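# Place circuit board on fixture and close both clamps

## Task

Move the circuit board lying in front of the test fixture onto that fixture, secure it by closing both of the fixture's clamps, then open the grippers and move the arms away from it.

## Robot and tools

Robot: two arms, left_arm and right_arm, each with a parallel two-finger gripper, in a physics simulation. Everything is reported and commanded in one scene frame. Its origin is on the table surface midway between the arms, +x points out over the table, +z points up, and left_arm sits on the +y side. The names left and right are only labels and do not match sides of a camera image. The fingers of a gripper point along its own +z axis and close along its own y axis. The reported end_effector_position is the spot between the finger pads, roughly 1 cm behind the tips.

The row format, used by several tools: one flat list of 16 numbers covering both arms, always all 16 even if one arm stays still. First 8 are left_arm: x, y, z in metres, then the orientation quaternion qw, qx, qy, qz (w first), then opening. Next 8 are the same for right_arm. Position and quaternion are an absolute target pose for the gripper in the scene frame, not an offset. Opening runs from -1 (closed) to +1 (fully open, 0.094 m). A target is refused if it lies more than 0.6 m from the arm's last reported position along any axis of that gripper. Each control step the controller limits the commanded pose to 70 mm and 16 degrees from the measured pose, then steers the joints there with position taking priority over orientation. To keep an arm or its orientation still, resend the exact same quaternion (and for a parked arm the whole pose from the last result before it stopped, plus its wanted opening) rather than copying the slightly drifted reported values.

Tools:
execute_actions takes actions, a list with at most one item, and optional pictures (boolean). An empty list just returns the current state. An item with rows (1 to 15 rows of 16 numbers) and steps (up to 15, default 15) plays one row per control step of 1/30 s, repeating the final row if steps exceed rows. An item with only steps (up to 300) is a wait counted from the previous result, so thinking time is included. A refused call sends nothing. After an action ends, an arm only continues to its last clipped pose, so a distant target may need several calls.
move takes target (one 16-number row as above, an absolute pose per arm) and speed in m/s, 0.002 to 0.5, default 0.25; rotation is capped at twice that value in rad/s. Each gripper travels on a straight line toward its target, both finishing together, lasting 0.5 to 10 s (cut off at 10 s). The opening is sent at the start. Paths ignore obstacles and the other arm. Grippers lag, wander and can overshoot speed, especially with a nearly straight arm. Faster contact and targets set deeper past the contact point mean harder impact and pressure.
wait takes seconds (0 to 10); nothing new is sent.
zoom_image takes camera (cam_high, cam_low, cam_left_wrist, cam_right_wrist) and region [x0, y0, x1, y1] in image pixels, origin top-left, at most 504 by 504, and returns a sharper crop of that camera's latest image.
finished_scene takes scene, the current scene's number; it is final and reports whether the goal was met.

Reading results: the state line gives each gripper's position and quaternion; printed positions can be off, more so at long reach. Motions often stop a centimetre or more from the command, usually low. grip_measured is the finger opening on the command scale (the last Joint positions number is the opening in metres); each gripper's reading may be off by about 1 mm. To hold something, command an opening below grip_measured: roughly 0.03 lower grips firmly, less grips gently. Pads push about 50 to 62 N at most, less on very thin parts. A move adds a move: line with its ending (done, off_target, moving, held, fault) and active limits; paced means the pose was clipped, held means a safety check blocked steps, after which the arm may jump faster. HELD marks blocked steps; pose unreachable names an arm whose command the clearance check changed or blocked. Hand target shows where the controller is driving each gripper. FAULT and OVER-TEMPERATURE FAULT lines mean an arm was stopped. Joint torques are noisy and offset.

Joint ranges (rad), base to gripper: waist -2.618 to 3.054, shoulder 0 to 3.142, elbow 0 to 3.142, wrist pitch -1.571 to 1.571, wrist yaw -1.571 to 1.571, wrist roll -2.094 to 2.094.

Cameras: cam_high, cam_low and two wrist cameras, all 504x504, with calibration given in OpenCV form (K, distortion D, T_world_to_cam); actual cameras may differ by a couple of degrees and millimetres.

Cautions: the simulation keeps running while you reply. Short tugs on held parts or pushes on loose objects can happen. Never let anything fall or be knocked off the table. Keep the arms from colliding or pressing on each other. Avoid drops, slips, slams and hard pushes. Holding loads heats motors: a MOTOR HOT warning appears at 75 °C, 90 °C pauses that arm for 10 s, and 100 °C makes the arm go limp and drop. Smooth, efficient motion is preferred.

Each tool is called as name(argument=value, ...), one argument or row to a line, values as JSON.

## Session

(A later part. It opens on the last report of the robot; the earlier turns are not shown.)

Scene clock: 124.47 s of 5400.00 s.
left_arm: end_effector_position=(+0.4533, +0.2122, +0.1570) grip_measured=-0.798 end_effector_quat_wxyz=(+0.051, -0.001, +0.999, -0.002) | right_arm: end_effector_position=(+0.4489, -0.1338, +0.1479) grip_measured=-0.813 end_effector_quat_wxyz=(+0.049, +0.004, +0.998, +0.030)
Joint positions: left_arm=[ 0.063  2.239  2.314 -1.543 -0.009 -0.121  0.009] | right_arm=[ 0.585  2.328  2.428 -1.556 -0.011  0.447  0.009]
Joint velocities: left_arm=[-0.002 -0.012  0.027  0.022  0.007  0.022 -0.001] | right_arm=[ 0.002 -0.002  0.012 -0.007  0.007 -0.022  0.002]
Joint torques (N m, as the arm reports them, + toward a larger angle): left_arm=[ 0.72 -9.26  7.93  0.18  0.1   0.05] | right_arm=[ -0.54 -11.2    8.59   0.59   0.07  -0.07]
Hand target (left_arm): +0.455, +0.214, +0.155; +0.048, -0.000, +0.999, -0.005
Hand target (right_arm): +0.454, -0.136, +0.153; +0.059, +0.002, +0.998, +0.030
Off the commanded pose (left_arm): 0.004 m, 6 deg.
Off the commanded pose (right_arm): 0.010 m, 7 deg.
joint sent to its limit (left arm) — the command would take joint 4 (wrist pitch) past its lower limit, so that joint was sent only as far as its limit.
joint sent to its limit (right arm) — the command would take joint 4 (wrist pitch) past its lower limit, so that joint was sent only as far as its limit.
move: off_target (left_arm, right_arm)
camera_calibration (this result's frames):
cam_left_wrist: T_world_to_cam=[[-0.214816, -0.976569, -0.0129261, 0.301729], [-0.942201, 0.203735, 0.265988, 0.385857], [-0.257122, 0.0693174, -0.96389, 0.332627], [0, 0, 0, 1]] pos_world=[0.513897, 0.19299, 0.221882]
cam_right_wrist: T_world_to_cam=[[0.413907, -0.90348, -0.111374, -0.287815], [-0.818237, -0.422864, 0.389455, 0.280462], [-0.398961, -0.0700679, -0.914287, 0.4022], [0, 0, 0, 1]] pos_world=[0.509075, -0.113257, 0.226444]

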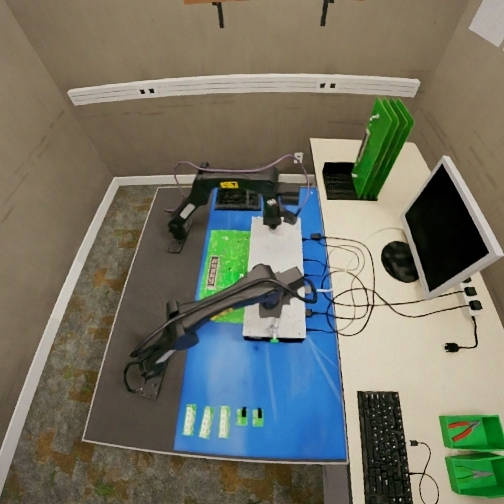

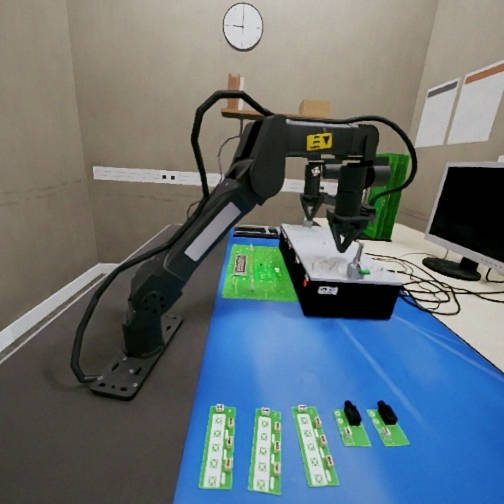

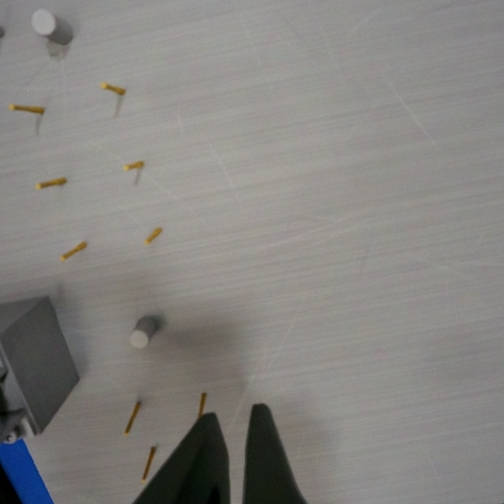

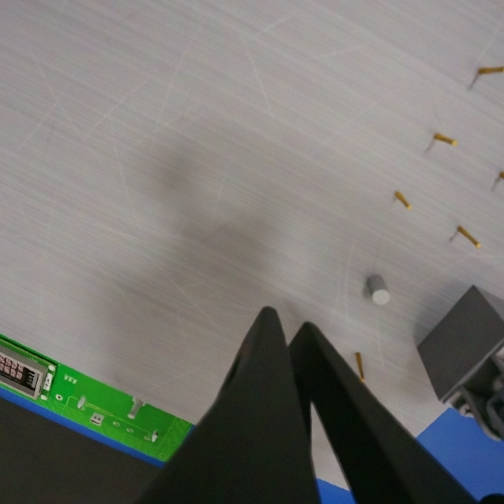

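move(
  target=[0.3,0.2,0.24,0.1,0,0.995,0,0.2,0.3,-0.12,0.24,0.1,0,0.995,0,0.2],
  speed=0.2,
)

move(
  target=[0.24,0.2,0.12,0.1,0,0.995,0,0.2,0.24,-0.13,0.12,0.1,0,0.995,0,0.2],
  speed=0.2,
)

Scene clock: 136.40 s of 5400.00 s.
left_arm: end_effector_position=(+0.3082, +0.1954, +0.2433) grip_measured=+0.198 end_effector_quat_wxyz=(+0.111, +0.001, +0.994, -0.006) | right_arm: end_effector_position=(+0.3040, -0.1116, +0.2427) grip_measured=+0.198 end_effector_quat_wxyz=(+0.120, -0.005, +0.992, +0.025)
Joint positions: left_arm=[-0.068  1.586  1.767 -1.533 -0.043 -0.243  0.056] | right_arm=[ 0.883  1.78   1.979 -1.557  0.122  0.714  0.056]
Joint velocities: left_arm=[-0.002  0.007  0.007 -0.037 -0.022 -0.022 -0.   ] | right_arm=[-0.022  0.002 -0.002  0.037 -0.066 -0.051 -0.001]
Joint torques (N m, as the arm reports them, + toward a larger angle): left_arm=[-0.6  -6.01  4.7   0.42 -0.14 -0.16] | right_arm=[ 0.01 -8.36  4.54  0.76  0.27  0.1 ]
Hand target (left_arm): +0.301, +0.197, +0.240; +0.100, -0.000, +0.995, +0.000
Hand target (right_arm): +0.301, -0.117, +0.241; +0.120, -0.001, +0.993, +0.016
Off the commanded pose (left_arm): 0.010 m, 1 deg.
Off the commanded pose (right_arm): 0.010 m, 4 deg.
joint sent to its limit (right arm) — the command would take joint 4 (wrist pitch) past its lower limit, so that joint was sent only as far as its limit.
After step 90, 7.47 s passed at rest.
move: off_target (right_arm)
camera_calibration (this result's frames):
cam_left_wrist: T_world_to_cam=[[-0.217083, -0.975651, -0.0312955, 0.260243], [-0.966112, 0.210153, 0.149879, 0.264007], [-0.139653, 0.0627712, -0.988209, 0.350733], [0, 0, 0, 1]] pos_world=[0.360536, 0.176408, 0.315173]
cam_right_wrist: T_world_to_cam=[[0.437016, -0.898469, -0.0420837, -0.220523], [-0.859564, -0.430956, 0.274638, 0.173881], [-0.26489, -0.0838473, -0.960626, 0.401567], [0, 0, 0, 1]] pos_world=[0.352205, -0.0895274, 0.328721]

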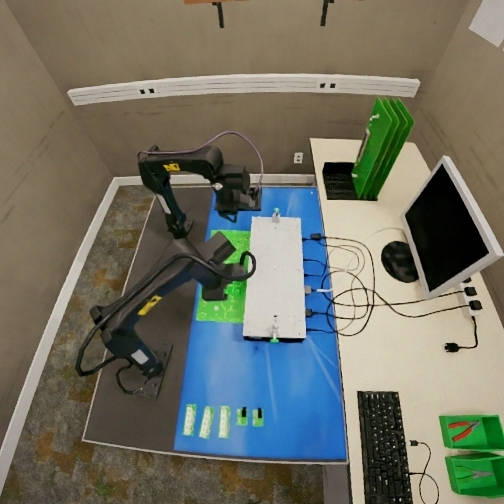

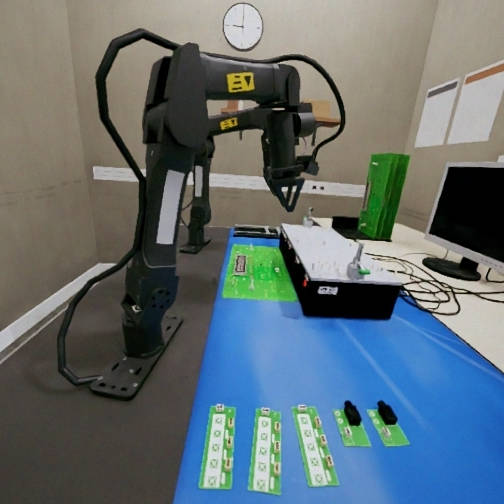

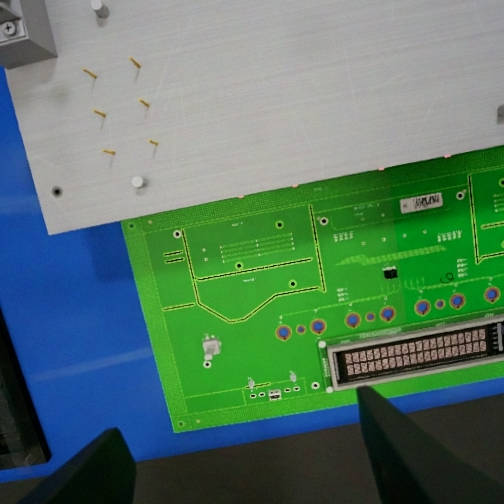

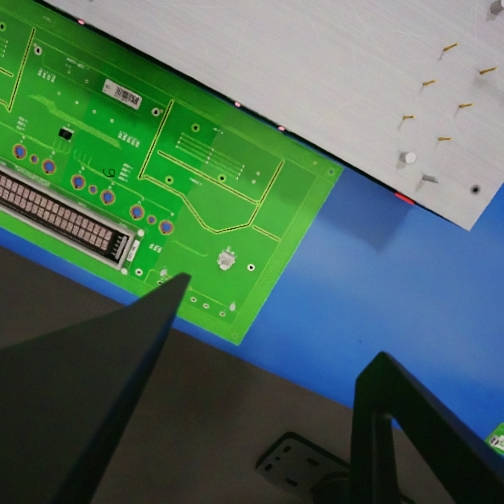

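Scene clock: 137.80 s of 5400.00 s.
left_arm: end_effector_position=(+0.2400, +0.1991, +0.1171) grip_measured=+0.198 end_effector_quat_wxyz=(+0.088, +0.001, +0.996, -0.000) | right_arm: end_effector_position=(+0.2397, -0.1286, +0.1178) grip_measured=+0.198 end_effector_quat_wxyz=(+0.090, -0.002, +0.996, -0.002)
Joint positions: left_arm=[-0.131  1.292  1.01  -1.12  -0.053 -0.307  0.056] | right_arm=[ 0.996  1.553  1.234 -1.135  0.137  0.838  0.056]
Joint velocities: left_arm=[ 0.002  0.012 -0.007 -0.022 -0.051 -0.007  0.002] | right_arm=[-0.012 -0.007 -0.002 -0.022 -0.051 -0.081  0.   ]
Joint torques (N m, as the arm reports them, + toward a larger angle): left_arm=[-0.87 -5.1   5.7   0.52 -0.08 -0.12] | right_arm=[ 0.42 -7.73  5.39  0.71  0.26  0.05]
Hand target (left_arm): +0.239, +0.199, +0.120; +0.100, -0.000, +0.995, -0.000
Hand target (right_arm): +0.239, -0.130, +0.120; +0.101, -0.001, +0.995, +0.000
Off the commanded pose (left_arm): 0.003 m, 1 deg.
Off the commanded pose (right_arm): 0.003 m, 1 deg.
move: done
camera_calibration (this result's frames):
cam_left_wrist: T_world_to_cam=[[-0.216712, -0.975709, -0.0320534, 0.245069], [-0.958534, 0.206444, 0.19645, 0.209743], [-0.185061, 0.0732973, -0.97999, 0.224051], [0, 0, 0, 1]] pos_world=[0.295619, 0.179394, 0.186219]
cam_right_wrist: T_world_to_cam=[[0.424917, -0.90502, -0.0196248, -0.213505], [-0.845874, -0.404682, 0.347463, 0.137067], [-0.322402, -0.131043, -0.937488, 0.268166], [0, 0, 0, 1]] pos_world=[0.293121, -0.102616, 0.199587]

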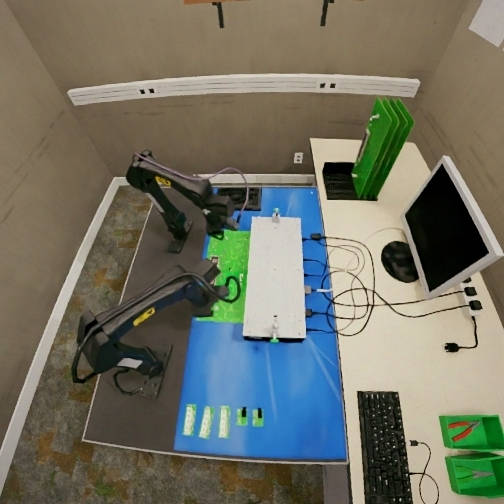

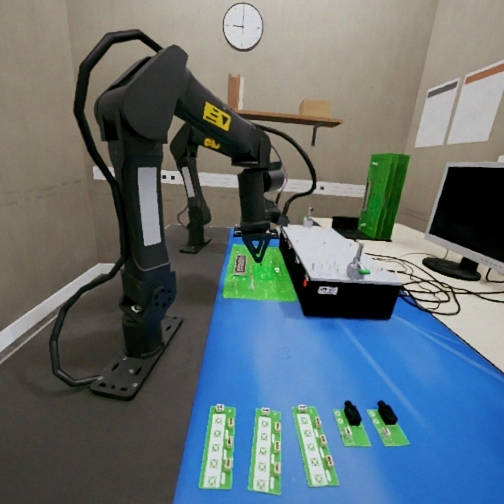

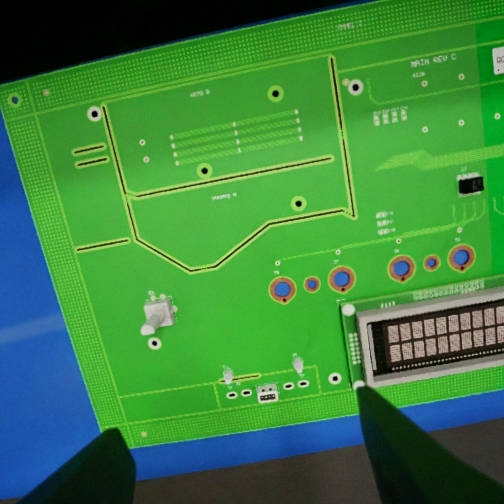

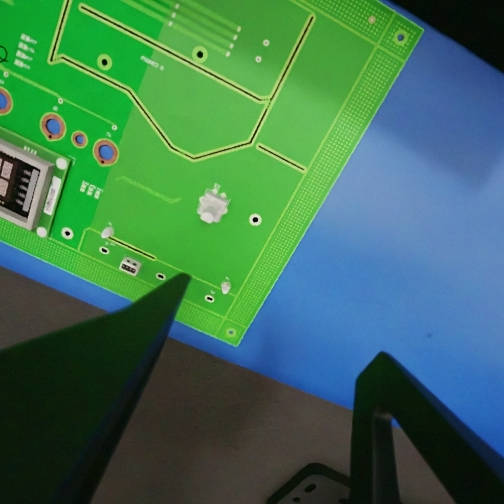

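move(
  target=[0.232,0.243,0.04,0.1,0,0.995,0,0,0.226,-0.097,0.04,0.1,0,0.995,0,0],
  speed=0.1,
)

move(
  target=[0.232,0.243,0.013,0.1,0,0.995,0,0,0.226,-0.097,0.012,0.1,0,0.995,0,0],
  speed=0.04,
)

Scene clock: 148.77 s of 5400.00 s.
left_arm: end_effector_position=(+0.2310, +0.2426, +0.0389) grip_measured=+0.002 end_effector_quat_wxyz=(+0.091, -0.001, +0.996, +0.005) | right_arm: end_effector_position=(+0.2278, -0.0942, +0.0457) grip_measured=+0.002 end_effector_quat_wxyz=(+0.099, -0.000, +0.995, +0.011)
Joint positions: left_arm=[ 0.06   1.277  0.68  -0.795 -0.032 -0.121  0.047] | right_arm=[ 1.104  1.666  1.055 -0.828  0.149  0.947  0.047]
Joint velocities: left_arm=[-0.012  0.007  0.002 -0.007 -0.051 -0.037  0.001] | right_arm=[ 0.012 -0.002  0.002 -0.037  0.022 -0.022  0.   ]
Joint torques (N m, as the arm reports them, + toward a larger angle): left_arm=[ 0.72 -4.72  5.09  0.49  0.11  0.04] | right_arm=[ 0.38 -6.02  5.06  0.72  0.28  0.09]
Hand target (left_arm): +0.230, +0.243, +0.040; +0.099, -0.000, +0.995, +0.001
Hand target (right_arm): +0.226, -0.098, +0.040; +0.101, -0.000, +0.995, +0.001
Off the commanded pose (left_arm): 0.002 m, 1 deg.
Off the commanded pose (right_arm): 0.007 m, 1 deg.
After step 90, 6.50 s passed at rest.
move: done
camera_calibration (this result's frames):
cam_left_wrist: T_world_to_cam=[[-0.212366, -0.976233, -0.0432474, 0.282662], [-0.96046, 0.200371, 0.193306, 0.209481], [-0.180046, 0.082589, -0.980185, 0.139152], [0, 0, 0, 1]] pos_world=[0.28628, 0.222477, 0.108126]
cam_right_wrist: T_world_to_cam=[[0.424433, -0.904795, -0.0346681, -0.177949], [-0.852067, -0.412066, 0.322773, 0.167794], [-0.306329, -0.107456, -0.945841, 0.200177], [0, 0, 0, 1]] pos_world=[0.279819, -0.0703552, 0.129007]

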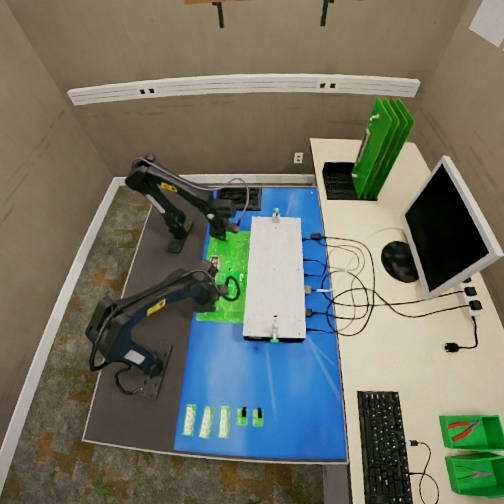

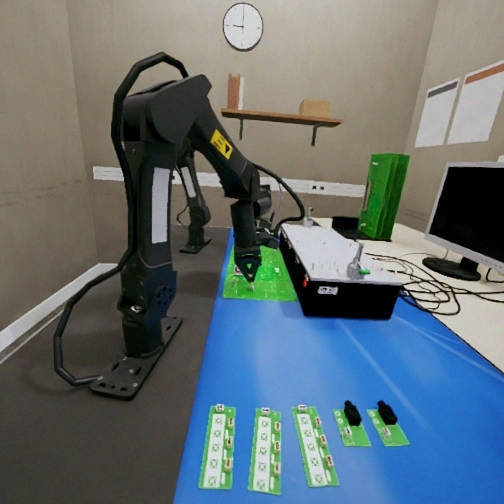

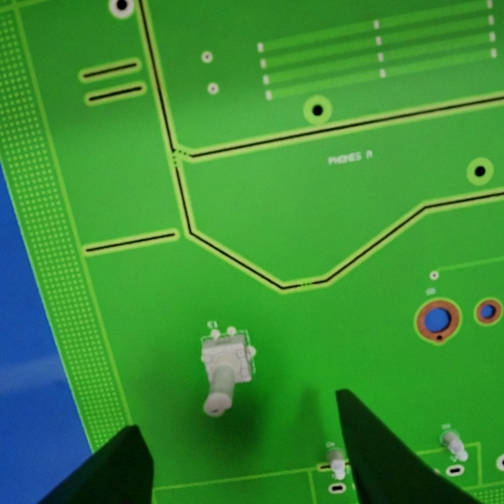

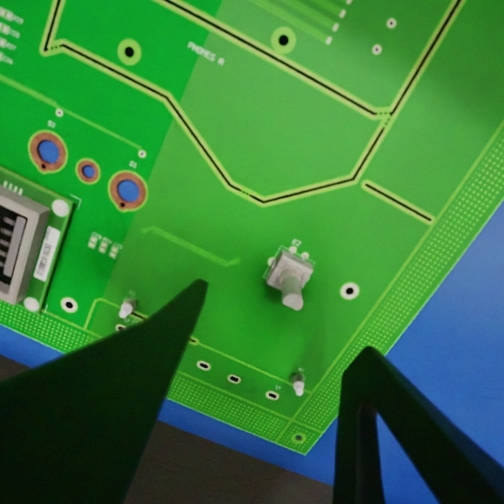

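Scene clock: 150.07 s of 5400.00 s.
left_arm: end_effector_position=(+0.2371, +0.2415, +0.0215) grip_measured=+0.002 end_effector_quat_wxyz=(+0.114, +0.000, +0.993, +0.001) | right_arm: end_effector_position=(+0.2289, -0.0926, +0.0194) grip_measured=+0.002 end_effector_quat_wxyz=(+0.100, +0.000, +0.995, +0.013)
Joint positions: left_arm=[ 0.06   1.291  0.605 -0.658 -0.03  -0.118  0.047] | right_arm=[ 1.104  1.712  0.992 -0.714  0.149  0.948  0.047]
Joint velocities: left_arm=[-0.012  0.002 -0.007 -0.022 -0.022 -0.051  0.   ] | right_arm=[ 0.007 -0.012 -0.012  0.051  0.037  0.066 -0.   ]
Joint torques (N m, as the arm reports them, + toward a larger angle): left_arm=[ 1.   -1.56  5.24  0.54  0.08  0.02] | right_arm=[ 0.41 -5.97  4.65  0.73  0.26  0.09]
Hand target (left_arm): +0.231, +0.243, +0.014; +0.100, -0.000, +0.995, +0.000
Hand target (right_arm): +0.226, -0.097, +0.012; +0.100, -0.000, +0.995, +0.000
Off the commanded pose (left_arm): 0.010 m, 2 deg.
Off the commanded pose (right_arm): 0.009 m, 1 deg.
move: done
camera_calibration (this result's frames):
cam_left_wrist: T_world_to_cam=[[-0.21284, -0.975994, -0.0462063, 0.282263], [-0.967874, 0.204118, 0.146816, 0.220783], [-0.13386, 0.0759702, -0.988084, 0.114162], [0, 0, 0, 1]] pos_world=[0.289048, 0.221749, 0.0934291]
cam_right_wrist: T_world_to_cam=[[0.423851, -0.904973, -0.0370831, -0.177721], [-0.853215, -0.412679, 0.318936, 0.178213], [-0.303932, -0.103541, -0.947051, 0.175607], [0, 0, 0, 1]] pos_world=[0.280754, -0.0691054, 0.102879]

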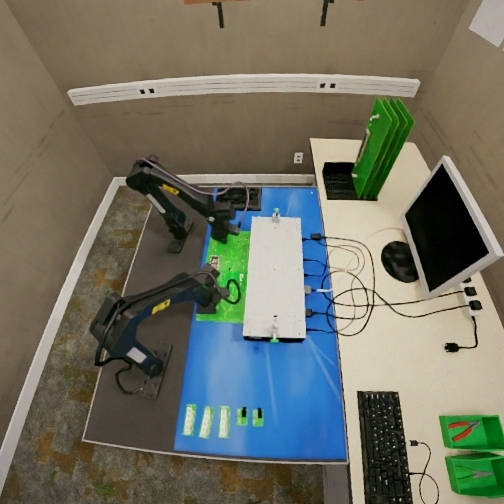

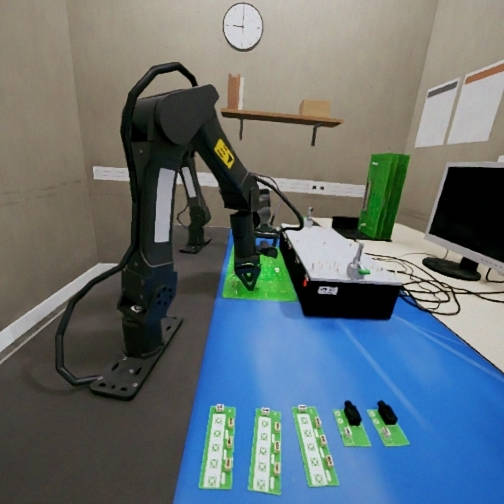

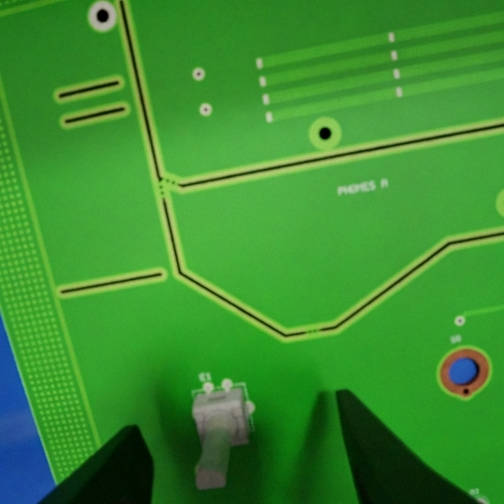

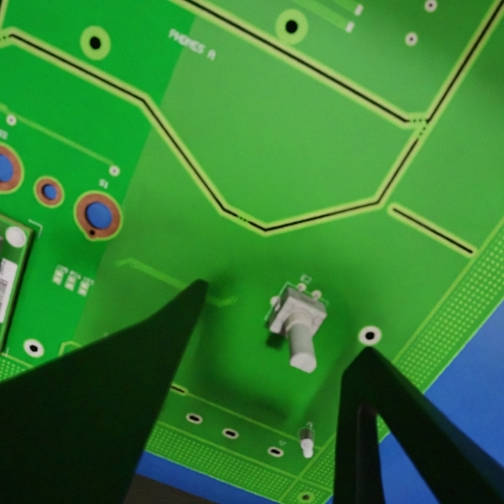

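move(
  target=[0.234,0.247,0.007,0.1,0,0.995,0,0,0.232,-0.101,0.007,0.1,0,0.995,0,0],
  speed=0.03,
)

Scene clock: 155.97 s of 5400.00 s.
left_arm: end_effector_position=(+0.2391, +0.2461, +0.0152) grip_measured=+0.002 end_effector_quat_wxyz=(+0.113, -0.001, +0.994, +0.002) | right_arm: end_effector_position=(+0.2338, -0.0894, +0.0202) grip_measured=+0.002 end_effector_quat_wxyz=(+0.107, +0.001, +0.994, +0.021)
Joint positions: left_arm=[ 0.084  1.314  0.593 -0.624 -0.025 -0.097  0.047] | right_arm=[ 1.097  1.712  0.992 -0.691  0.149  0.94   0.047]
Joint velocities: left_arm=[-0.002  0.007 -0.012  0.022  0.007 -0.022 -0.001] | right_arm=[ 0.002 -0.007  0.002 -0.007  0.081 -0.022 -0.001]
Joint torques (N m, as the arm reports them, + toward a larger angle): left_arm=[ 0.99 -1.75  5.    0.61  0.05  0.08] | right_arm=[-0.66 -5.25  3.93  0.82  0.23 -0.11]
Hand target (left_arm): +0.233, +0.247, +0.007; +0.100, -0.000, +0.995, -0.000
Hand target (right_arm): +0.231, -0.101, +0.008; +0.100, -0.000, +0.995, -0.000
Off the commanded pose (left_arm): 0.010 m, 2 deg.
Off the commanded pose (right_arm): 0.018 m, 3 deg.
After step 90, 2.00 s passed at rest.
move: off_target (right_arm)
camera_calibration (this result's frames):
cam_left_wrist: T_world_to_cam=[[-0.210774, -0.976435, -0.0463546, 0.286454], [-0.968071, 0.201916, 0.148556, 0.22329], [-0.135696, 0.0761863, -0.987817, 0.108226], [0, 0, 0, 1]] pos_world=[0.291223, 0.226373, 0.0870146]
cam_right_wrist: T_world_to_cam=[[0.424966, -0.903988, -0.0470167, -0.176841], [-0.85721, -0.418577, 0.299972, 0.184298], [-0.290851, -0.0871747, -0.952789, 0.176768], [0, 0, 0, 1]] pos_world=[0.284547, -0.0673095, 0.104824]

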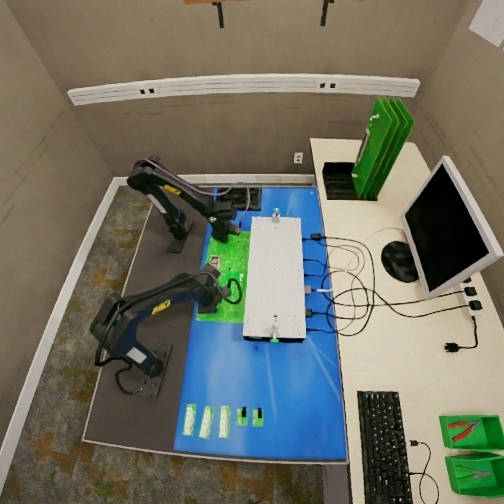

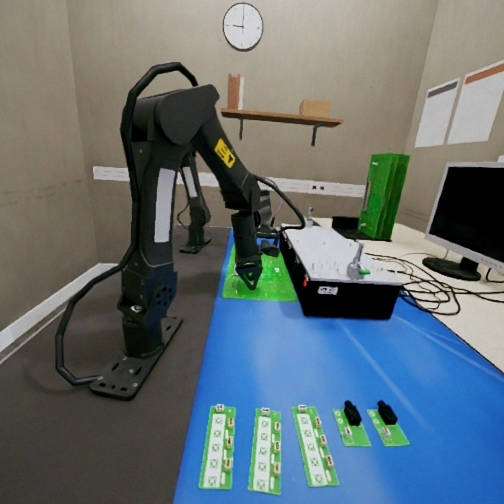

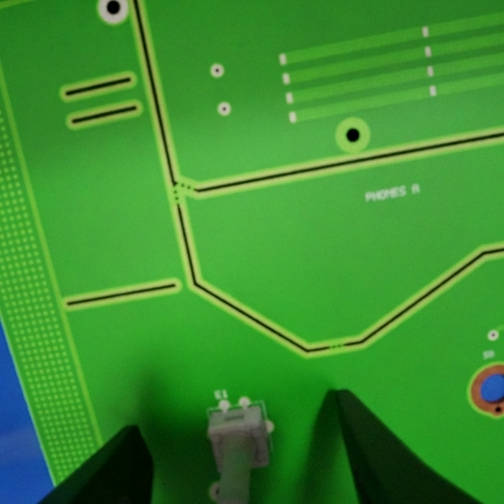

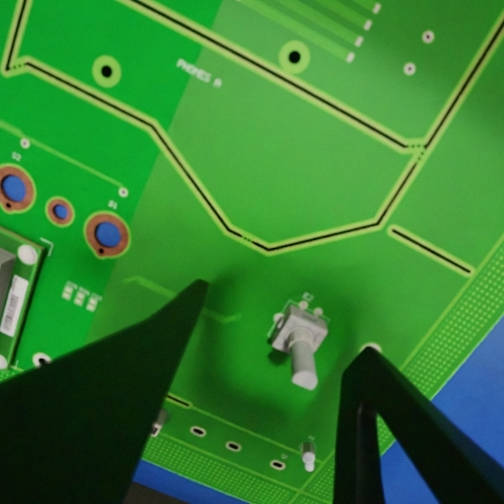

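move(
  target=[0.234,0.247,0.004,0.1,0,0.995,0,0,0.228,-0.106,0.0,0.1,0,0.995,0,0],
  speed=0.05,
)

Scene clock: 160.33 s of 5400.00 s.
left_arm: end_effector_position=(+0.2430, +0.2456, +0.0161) grip_measured=+0.002 end_effector_quat_wxyz=(+0.121, -0.001, +0.993, +0.001) | right_arm: end_effector_position=(+0.2306, -0.0943, +0.0131) grip_measured=+0.002 end_effector_quat_wxyz=(+0.105, +0.000, +0.994, +0.017)
Joint positions: left_arm=[ 0.084  1.314  0.593 -0.608 -0.025 -0.096  0.047] | right_arm=[ 1.097  1.712  0.962 -0.669  0.15   0.94   0.047]
Joint velocities: left_arm=[-0.012 -0.017 -0.017 -0.022 -0.037  0.007 -0.   ] | right_arm=[-0.002 -0.017 -0.007 -0.022  0.037 -0.037  0.001]
Joint torques (N m, as the arm reports them, + toward a larger angle): left_arm=[ 0.67 -1.55  4.36  0.61  0.09 -0.02] | right_arm=[-0.55 -5.76  3.05  0.9   0.22 -0.04]
Hand target (left_arm): +0.233, +0.247, +0.005; +0.100, -0.000, +0.995, -0.000
Hand target (right_arm): +0.227, -0.106, +0.001; +0.100, -0.000, +0.995, -0.000
Off the commanded pose (left_arm): 0.015 m, 2 deg.
Off the commanded pose (right_arm): 0.018 m, 2 deg.
After step 90, 0.60 s passed at rest.
move: off_target (left_arm, right_arm)
camera_calibration (this result's frames):
cam_left_wrist: T_world_to_cam=[[-0.210834, -0.976343, -0.0479911, 0.286891], [-0.97014, 0.202968, 0.132784, 0.22747], [-0.119902, 0.0745536, -0.989982, 0.106287], [0, 0, 0, 1]] pos_world=[0.293908, 0.22601, 0.0887861]
cam_right_wrist: T_world_to_cam=[[0.424948, -0.904267, -0.0414758, -0.180326], [-0.855798, -0.416259, 0.307145, 0.181374], [-0.295006, -0.095026, -0.950758, 0.168826], [0, 0, 0, 1]] pos_world=[0.281653, -0.0715215, 0.0973258]

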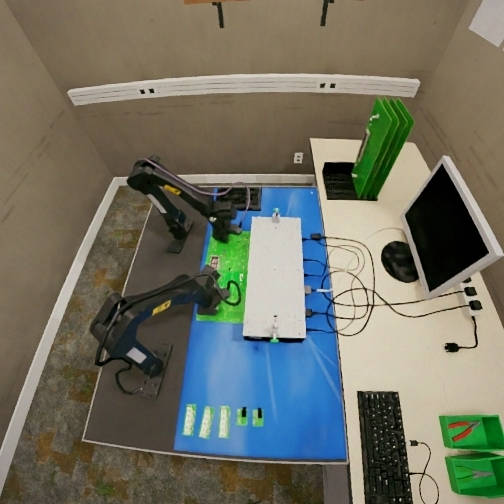

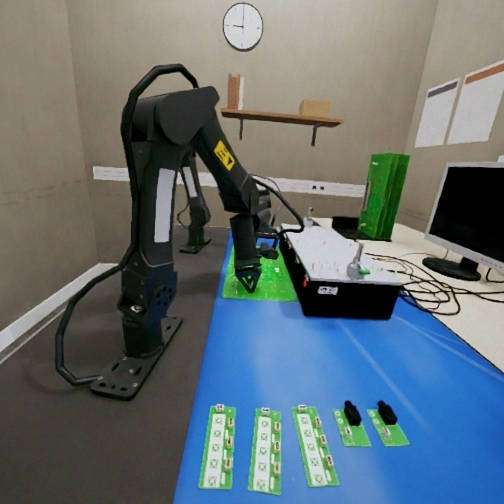

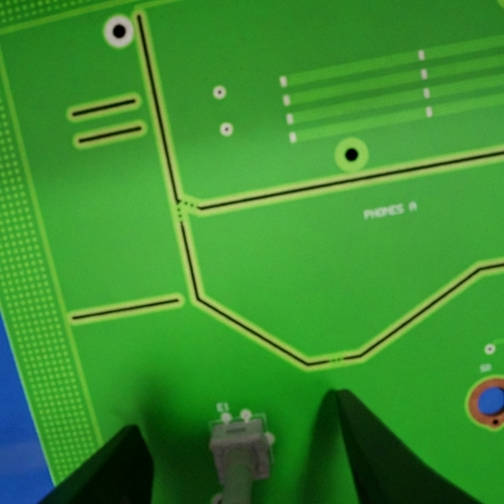

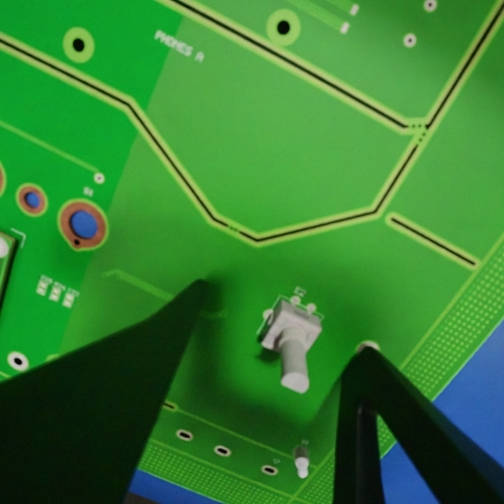

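move(
  target=[0.238,0.247,0.011,0.1,0,0.995,0,-0.82,0.229,-0.098,0.009,0.1,0,0.995,0,-0.835],
  speed=0.03,
)

move(
  target=[0.225,0.209,0.19,0.1,0,0.995,0,-0.82,0.225,-0.131,0.196,0.1,0,0.995,0,-0.835],
  speed=0.07,
)

Scene clock: 168.50 s of 5400.00 s.
left_arm: end_effector_position=(+0.2428, +0.2472, +0.0158) grip_measured=-0.796 end_effector_quat_wxyz=(+0.120, -0.000, +0.993, +0.005) | right_arm: end_effector_position=(+0.2304, -0.0963, +0.0127) grip_measured=-0.789 end_effector_quat_wxyz=(+0.104, +0.001, +0.994, +0.013)
Joint positions: left_arm=[ 0.086  1.315  0.593 -0.609 -0.032 -0.093  0.01 ] | right_arm=[ 1.096  1.713  0.962 -0.676  0.155  0.941  0.01 ]
Joint velocities: left_arm=[ 0.017  0.007 -0.007 -0.066 -0.022  0.007  0.001] | right_arm=[ 0.012 -0.002 -0.017  0.051  0.022  0.051 -0.001]
Joint torques (N m, as the arm reports them, + toward a larger angle): left_arm=[ 0.88 -1.14  6.76  0.38  0.16 -0.04] | right_arm=[ 0.24 -5.15  6.68  0.55  0.2   0.06]
Hand target (left_arm): +0.238, +0.247, +0.011; +0.100, +0.000, +0.995, -0.000
Hand target (right_arm): +0.229, -0.098, +0.009; +0.100, -0.000, +0.995, +0.000
Off the commanded pose (left_arm): 0.007 m, 2 deg.
Off the commanded pose (right_arm): 0.004 m, 2 deg.
After step 90, 4.20 s passed at rest.
move: done
camera_calibration (this result's frames):
cam_left_wrist: T_world_to_cam=[[-0.211007, -0.975912, -0.0554219, 0.288435], [-0.969906, 0.201987, 0.135958, 0.22713], [-0.121488, 0.082442, -0.989163, 0.104231], [0, 0, 0, 1]] pos_world=[0.29382, 0.227017, 0.0882073]
cam_right_wrist: T_world_to_cam=[[0.422647, -0.905643, -0.034352, -0.18174], [-0.856494, -0.411527, 0.311549, 0.181064], [-0.296289, -0.102253, -0.949609, 0.167726], [0, 0, 0, 1]] pos_world=[0.281588, -0.0729287, 0.0966201]

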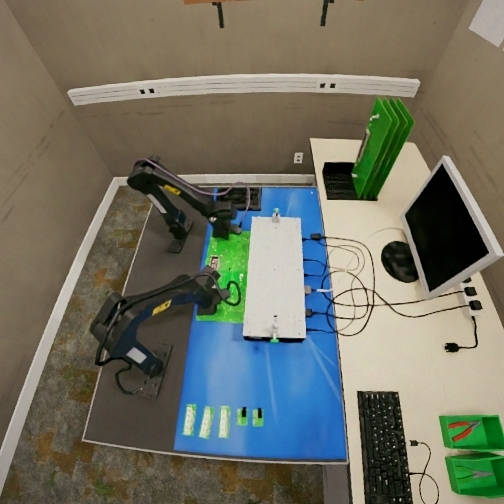

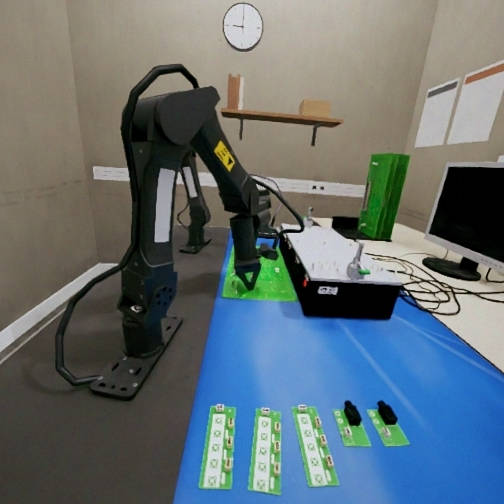

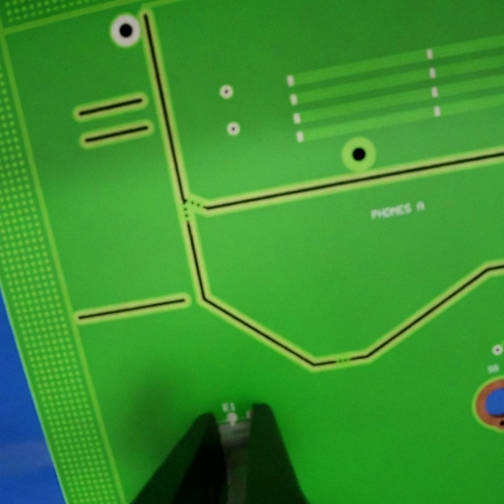

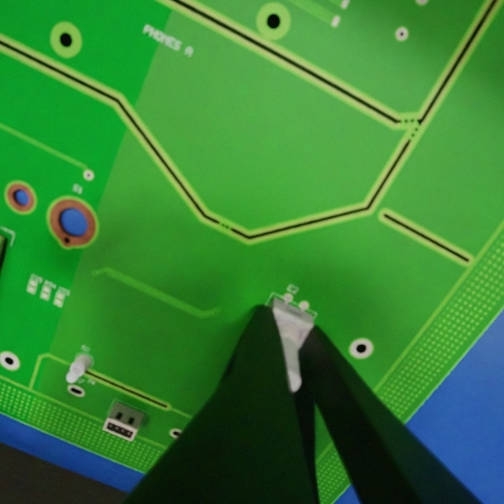

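Scene clock: 171.57 s of 5400.00 s.
left_arm: end_effector_position=(+0.2259, +0.2130, +0.1830) grip_measured=-0.797 end_effector_quat_wxyz=(+0.098, -0.002, +0.995, +0.007) | right_arm: end_effector_position=(+0.2211, -0.1287, +0.1813) grip_measured=-0.789 end_effector_quat_wxyz=(+0.083, -0.003, +0.996, -0.013)
Joint positions: left_arm=[-0.102  1.235  1.231 -1.382 -0.068 -0.283  0.01 ] | right_arm=[ 1.05   1.546  1.483 -1.424  0.146  0.892  0.01 ]
Joint velocities: left_arm=[-0.022 -0.017 -0.017 -0.022 -0.051 -0.066  0.   ] | right_arm=[ 0.022 -0.002  0.002  0.066 -0.066  0.007  0.002]
Joint torques (N m, as the arm reports them, + toward a larger angle): left_arm=[-0.85 -2.1   8.55  0.32  0.1  -0.03] | right_arm=[-0.56 -7.06  9.04  0.49  0.21 -0.06]
Hand target (left_arm): +0.228, +0.208, +0.190; +0.101, +0.000, +0.995, -0.001
Hand target (right_arm): +0.226, -0.129, +0.196; +0.100, -0.000, +0.995, -0.000
Off the commanded pose (left_arm): 0.008 m, 1 deg.
Off the commanded pose (right_arm): 0.015 m, 2 deg.
move: off_target (right_arm)
camera_calibration (this result's frames):
cam_left_wrist: T_world_to_cam=[[-0.208219, -0.976845, -0.0491854, 0.259236], [-0.963712, 0.196312, 0.180889, 0.186565], [-0.167045, 0.085065, -0.982273, 0.278826], [0, 0, 0, 1]] pos_world=[0.28035, 0.19289, 0.252886]
cam_right_wrist: T_world_to_cam=[[0.424358, -0.905477, -0.00567736, -0.207007], [-0.840745, -0.396334, 0.368873, 0.0952812], [-0.336256, -0.151761, -0.929462, 0.32057], [0, 0, 0, 1]] pos_world=[0.275746, -0.101027, 0.261636]

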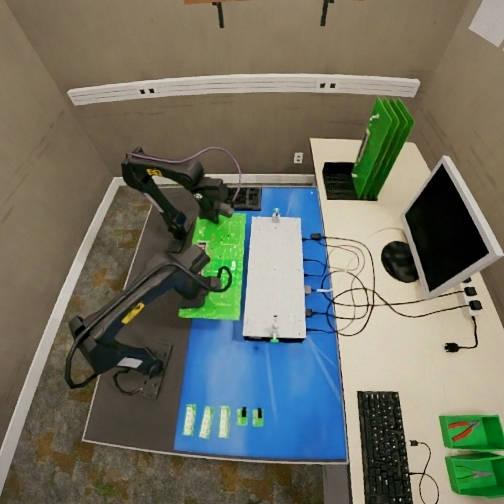

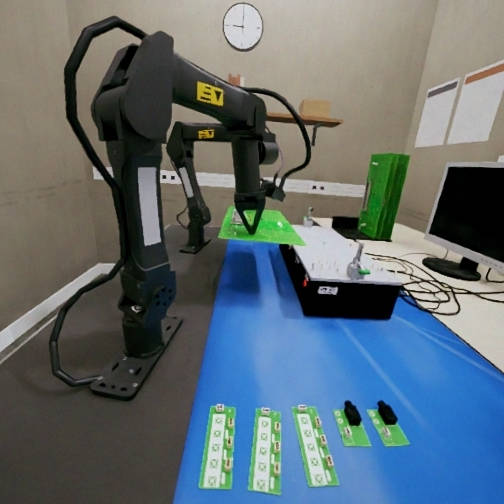

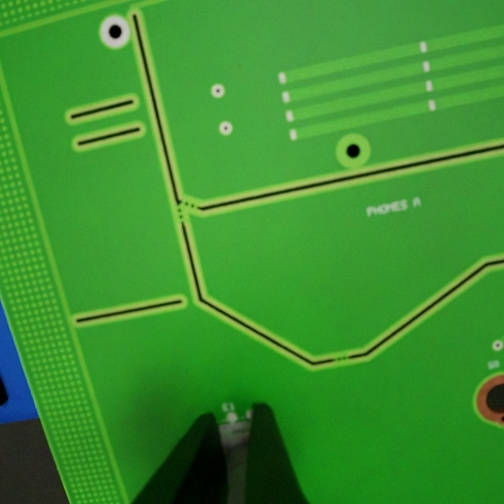

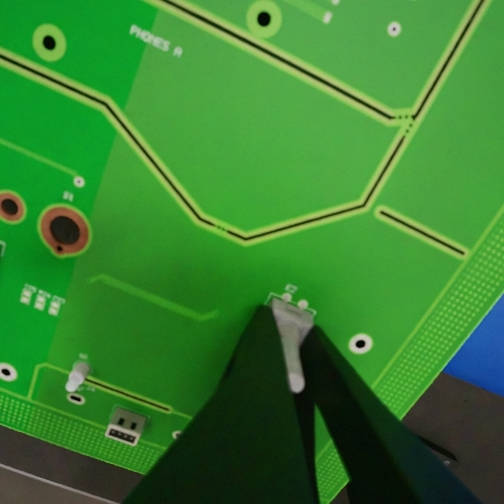

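move(
  target=[0.33,0.209,0.2,0.1,0,0.995,0,-0.82,0.33,-0.131,0.205,0.1,0,0.995,0,-0.835],
  speed=0.05,
)

move(
  target=[0.46,0.209,0.185,0.1,0,0.995,0,-0.82,0.46,-0.131,0.19,0.1,0,0.995,0,-0.835],
  speed=0.05,
)

Scene clock: 180.50 s of 5400.00 s.
left_arm: end_effector_position=(+0.3268, +0.2115, +0.1945) grip_measured=-0.797 end_effector_quat_wxyz=(+0.098, -0.004, +0.995, +0.005) | right_arm: end_effector_position=(+0.3233, -0.1343, +0.1948) grip_measured=-0.789 end_effector_quat_wxyz=(+0.086, -0.002, +0.996, -0.009)
Joint positions: left_arm=[-0.007  1.61   1.593 -1.364 -0.047 -0.193  0.01 ] | right_arm=[ 0.798  1.81   1.83  -1.464  0.119  0.641  0.01 ]
Joint velocities: left_arm=[-0.007 -0.017 -0.002  0.066  0.007 -0.037  0.   ] | right_arm=[-0.007  0.002 -0.002 -0.022 -0.051  0.051  0.   ]
Joint torques (N m, as the arm reports them, + toward a larger angle): left_arm=[ 0.46 -5.12  8.58  0.39  0.11  0.05] | right_arm=[-0.64 -7.55  9.19  0.63  0.06 -0.04]
Hand target (left_arm): +0.330, +0.211, +0.200; +0.100, +0.000, +0.995, +0.000
Hand target (right_arm): +0.330, -0.133, +0.204; +0.098, +0.001, +0.995, -0.000
Off the commanded pose (left_arm): 0.007 m, 1 deg.
Off the commanded pose (right_arm): 0.013 m, 2 deg.
After step 90, 3.43 s passed at rest.
move: off_target (right_arm)
camera_calibration (this result's frames):
cam_left_wrist: T_world_to_cam=[[-0.205441, -0.977607, -0.0455924, 0.277842], [-0.964282, 0.194243, 0.180082, 0.282789], [-0.167193, 0.0809602, -0.982594, 0.308085], [0, 0, 0, 1]] pos_world=[0.381278, 0.191748, 0.264465]
cam_right_wrist: T_world_to_cam=[[0.422664, -0.906239, -0.00929601, -0.254188], [-0.844066, -0.39736, 0.36008, 0.176705], [-0.330013, -0.144346, -0.932875, 0.366353], [0, 0, 0, 1]] pos_world=[0.377488, -0.107258, 0.275771]

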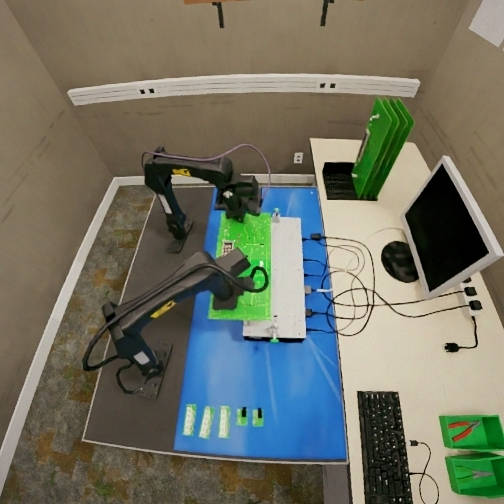

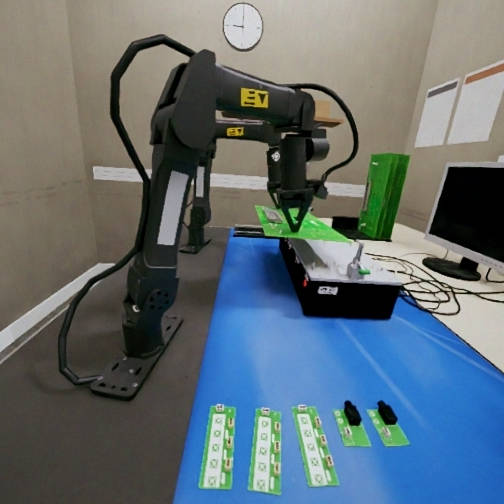

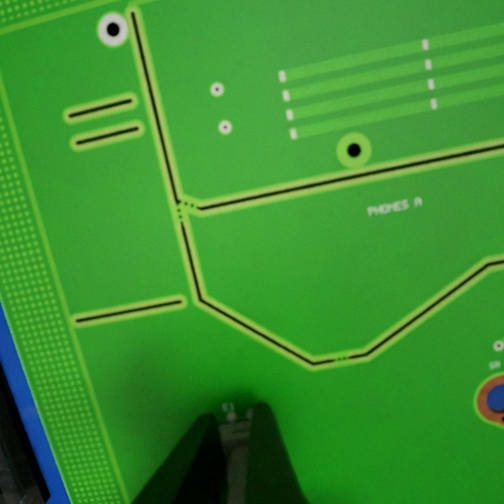

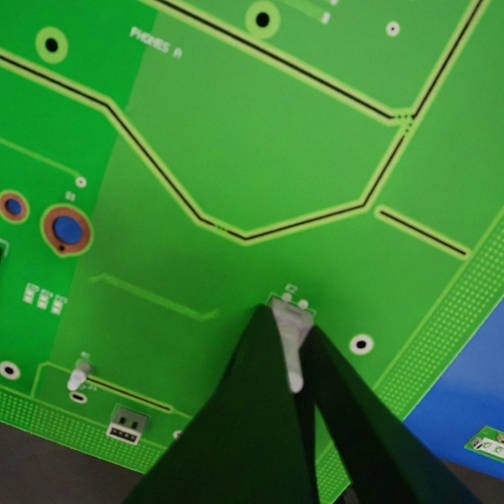

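Scene clock: 183.70 s of 5400.00 s.
left_arm: end_effector_position=(+0.4593, +0.2139, +0.1809) grip_measured=-0.797 end_effector_quat_wxyz=(+0.099, -0.005, +0.995, +0.010) | right_arm: end_effector_position=(+0.4548, -0.1361, +0.1769) grip_measured=-0.789 end_effector_quat_wxyz=(+0.108, -0.001, +0.994, -0.003)
Joint positions: left_arm=[ 0.054  2.179  2.3   -1.499 -0.046 -0.134  0.01 ] | right_arm=[ 0.618  2.293  2.475 -1.562  0.103  0.46   0.01 ]
Joint velocities: left_arm=[ 0.007  0.002 -0.012 -0.066  0.007 -0.007 -0.001] | right_arm=[-0.002 -0.002  0.007  0.007 -0.037  0.022 -0.   ]
Joint torques (N m, as the arm reports them, + toward a larger angle): left_arm=[ 0.5  -9.8   8.05  0.3   0.16  0.06] | right_arm=[ -0.3  -11.62   9.14   0.78  -0.06  -0.06]
Hand target (left_arm): +0.460, +0.211, +0.185; +0.101, -0.000, +0.995, +0.000
Hand target (right_arm): +0.459, -0.133, +0.188; +0.123, -0.001, +0.992, +0.011
Off the commanded pose (left_arm): 0.006 m, 1 deg.
Off the commanded pose (right_arm): 0.015 m, 1 deg.
joint sent to its limit (right arm) — the command would take joint 4 (wrist pitch) past its lower limit, so that joint was sent only as far as its limit.
move: off_target (right_arm)
camera_calibration (this result's frames):
cam_left_wrist: T_world_to_cam=[[-0.202647, -0.977687, -0.0553411, 0.307342], [-0.965147, 0.189852, 0.180133, 0.413828], [-0.165607, 0.0899157, -0.982084, 0.314003], [0, 0, 0, 1]] pos_world=[0.513688, 0.193684, 0.250842]
cam_right_wrist: T_world_to_cam=[[0.423953, -0.905681, -0.00234709, -0.313313], [-0.858299, -0.402597, 0.318181, 0.306588], [-0.289115, -0.132879, -0.948027, 0.378422], [0, 0, 0, 1]] pos_world=[0.505382, -0.110046, 0.260468]

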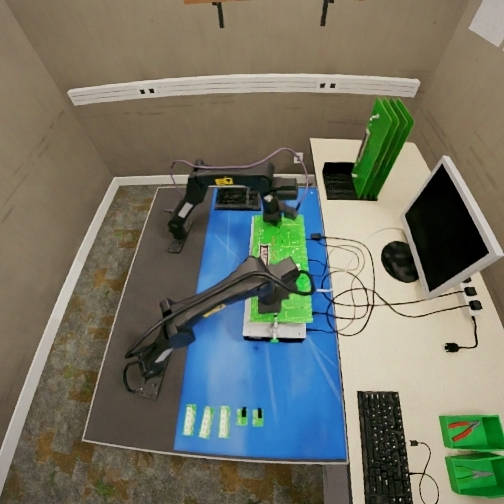

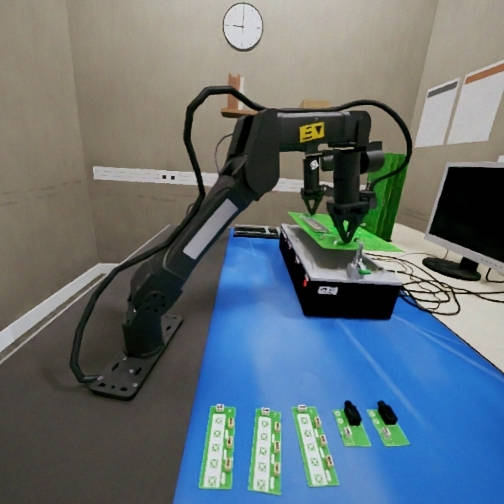

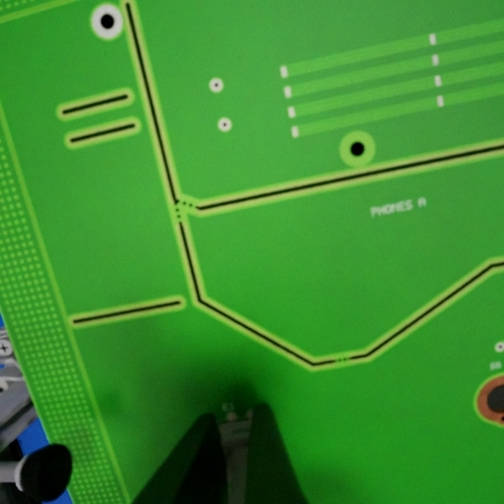

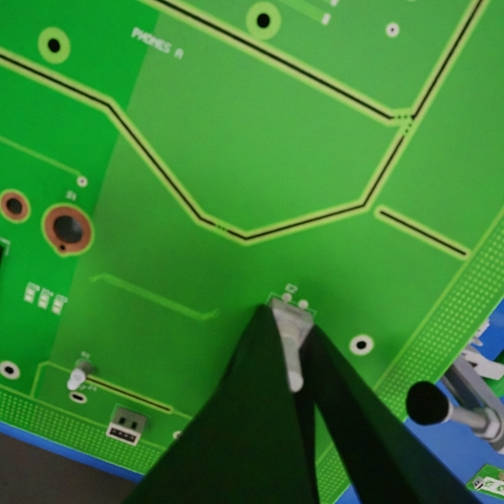

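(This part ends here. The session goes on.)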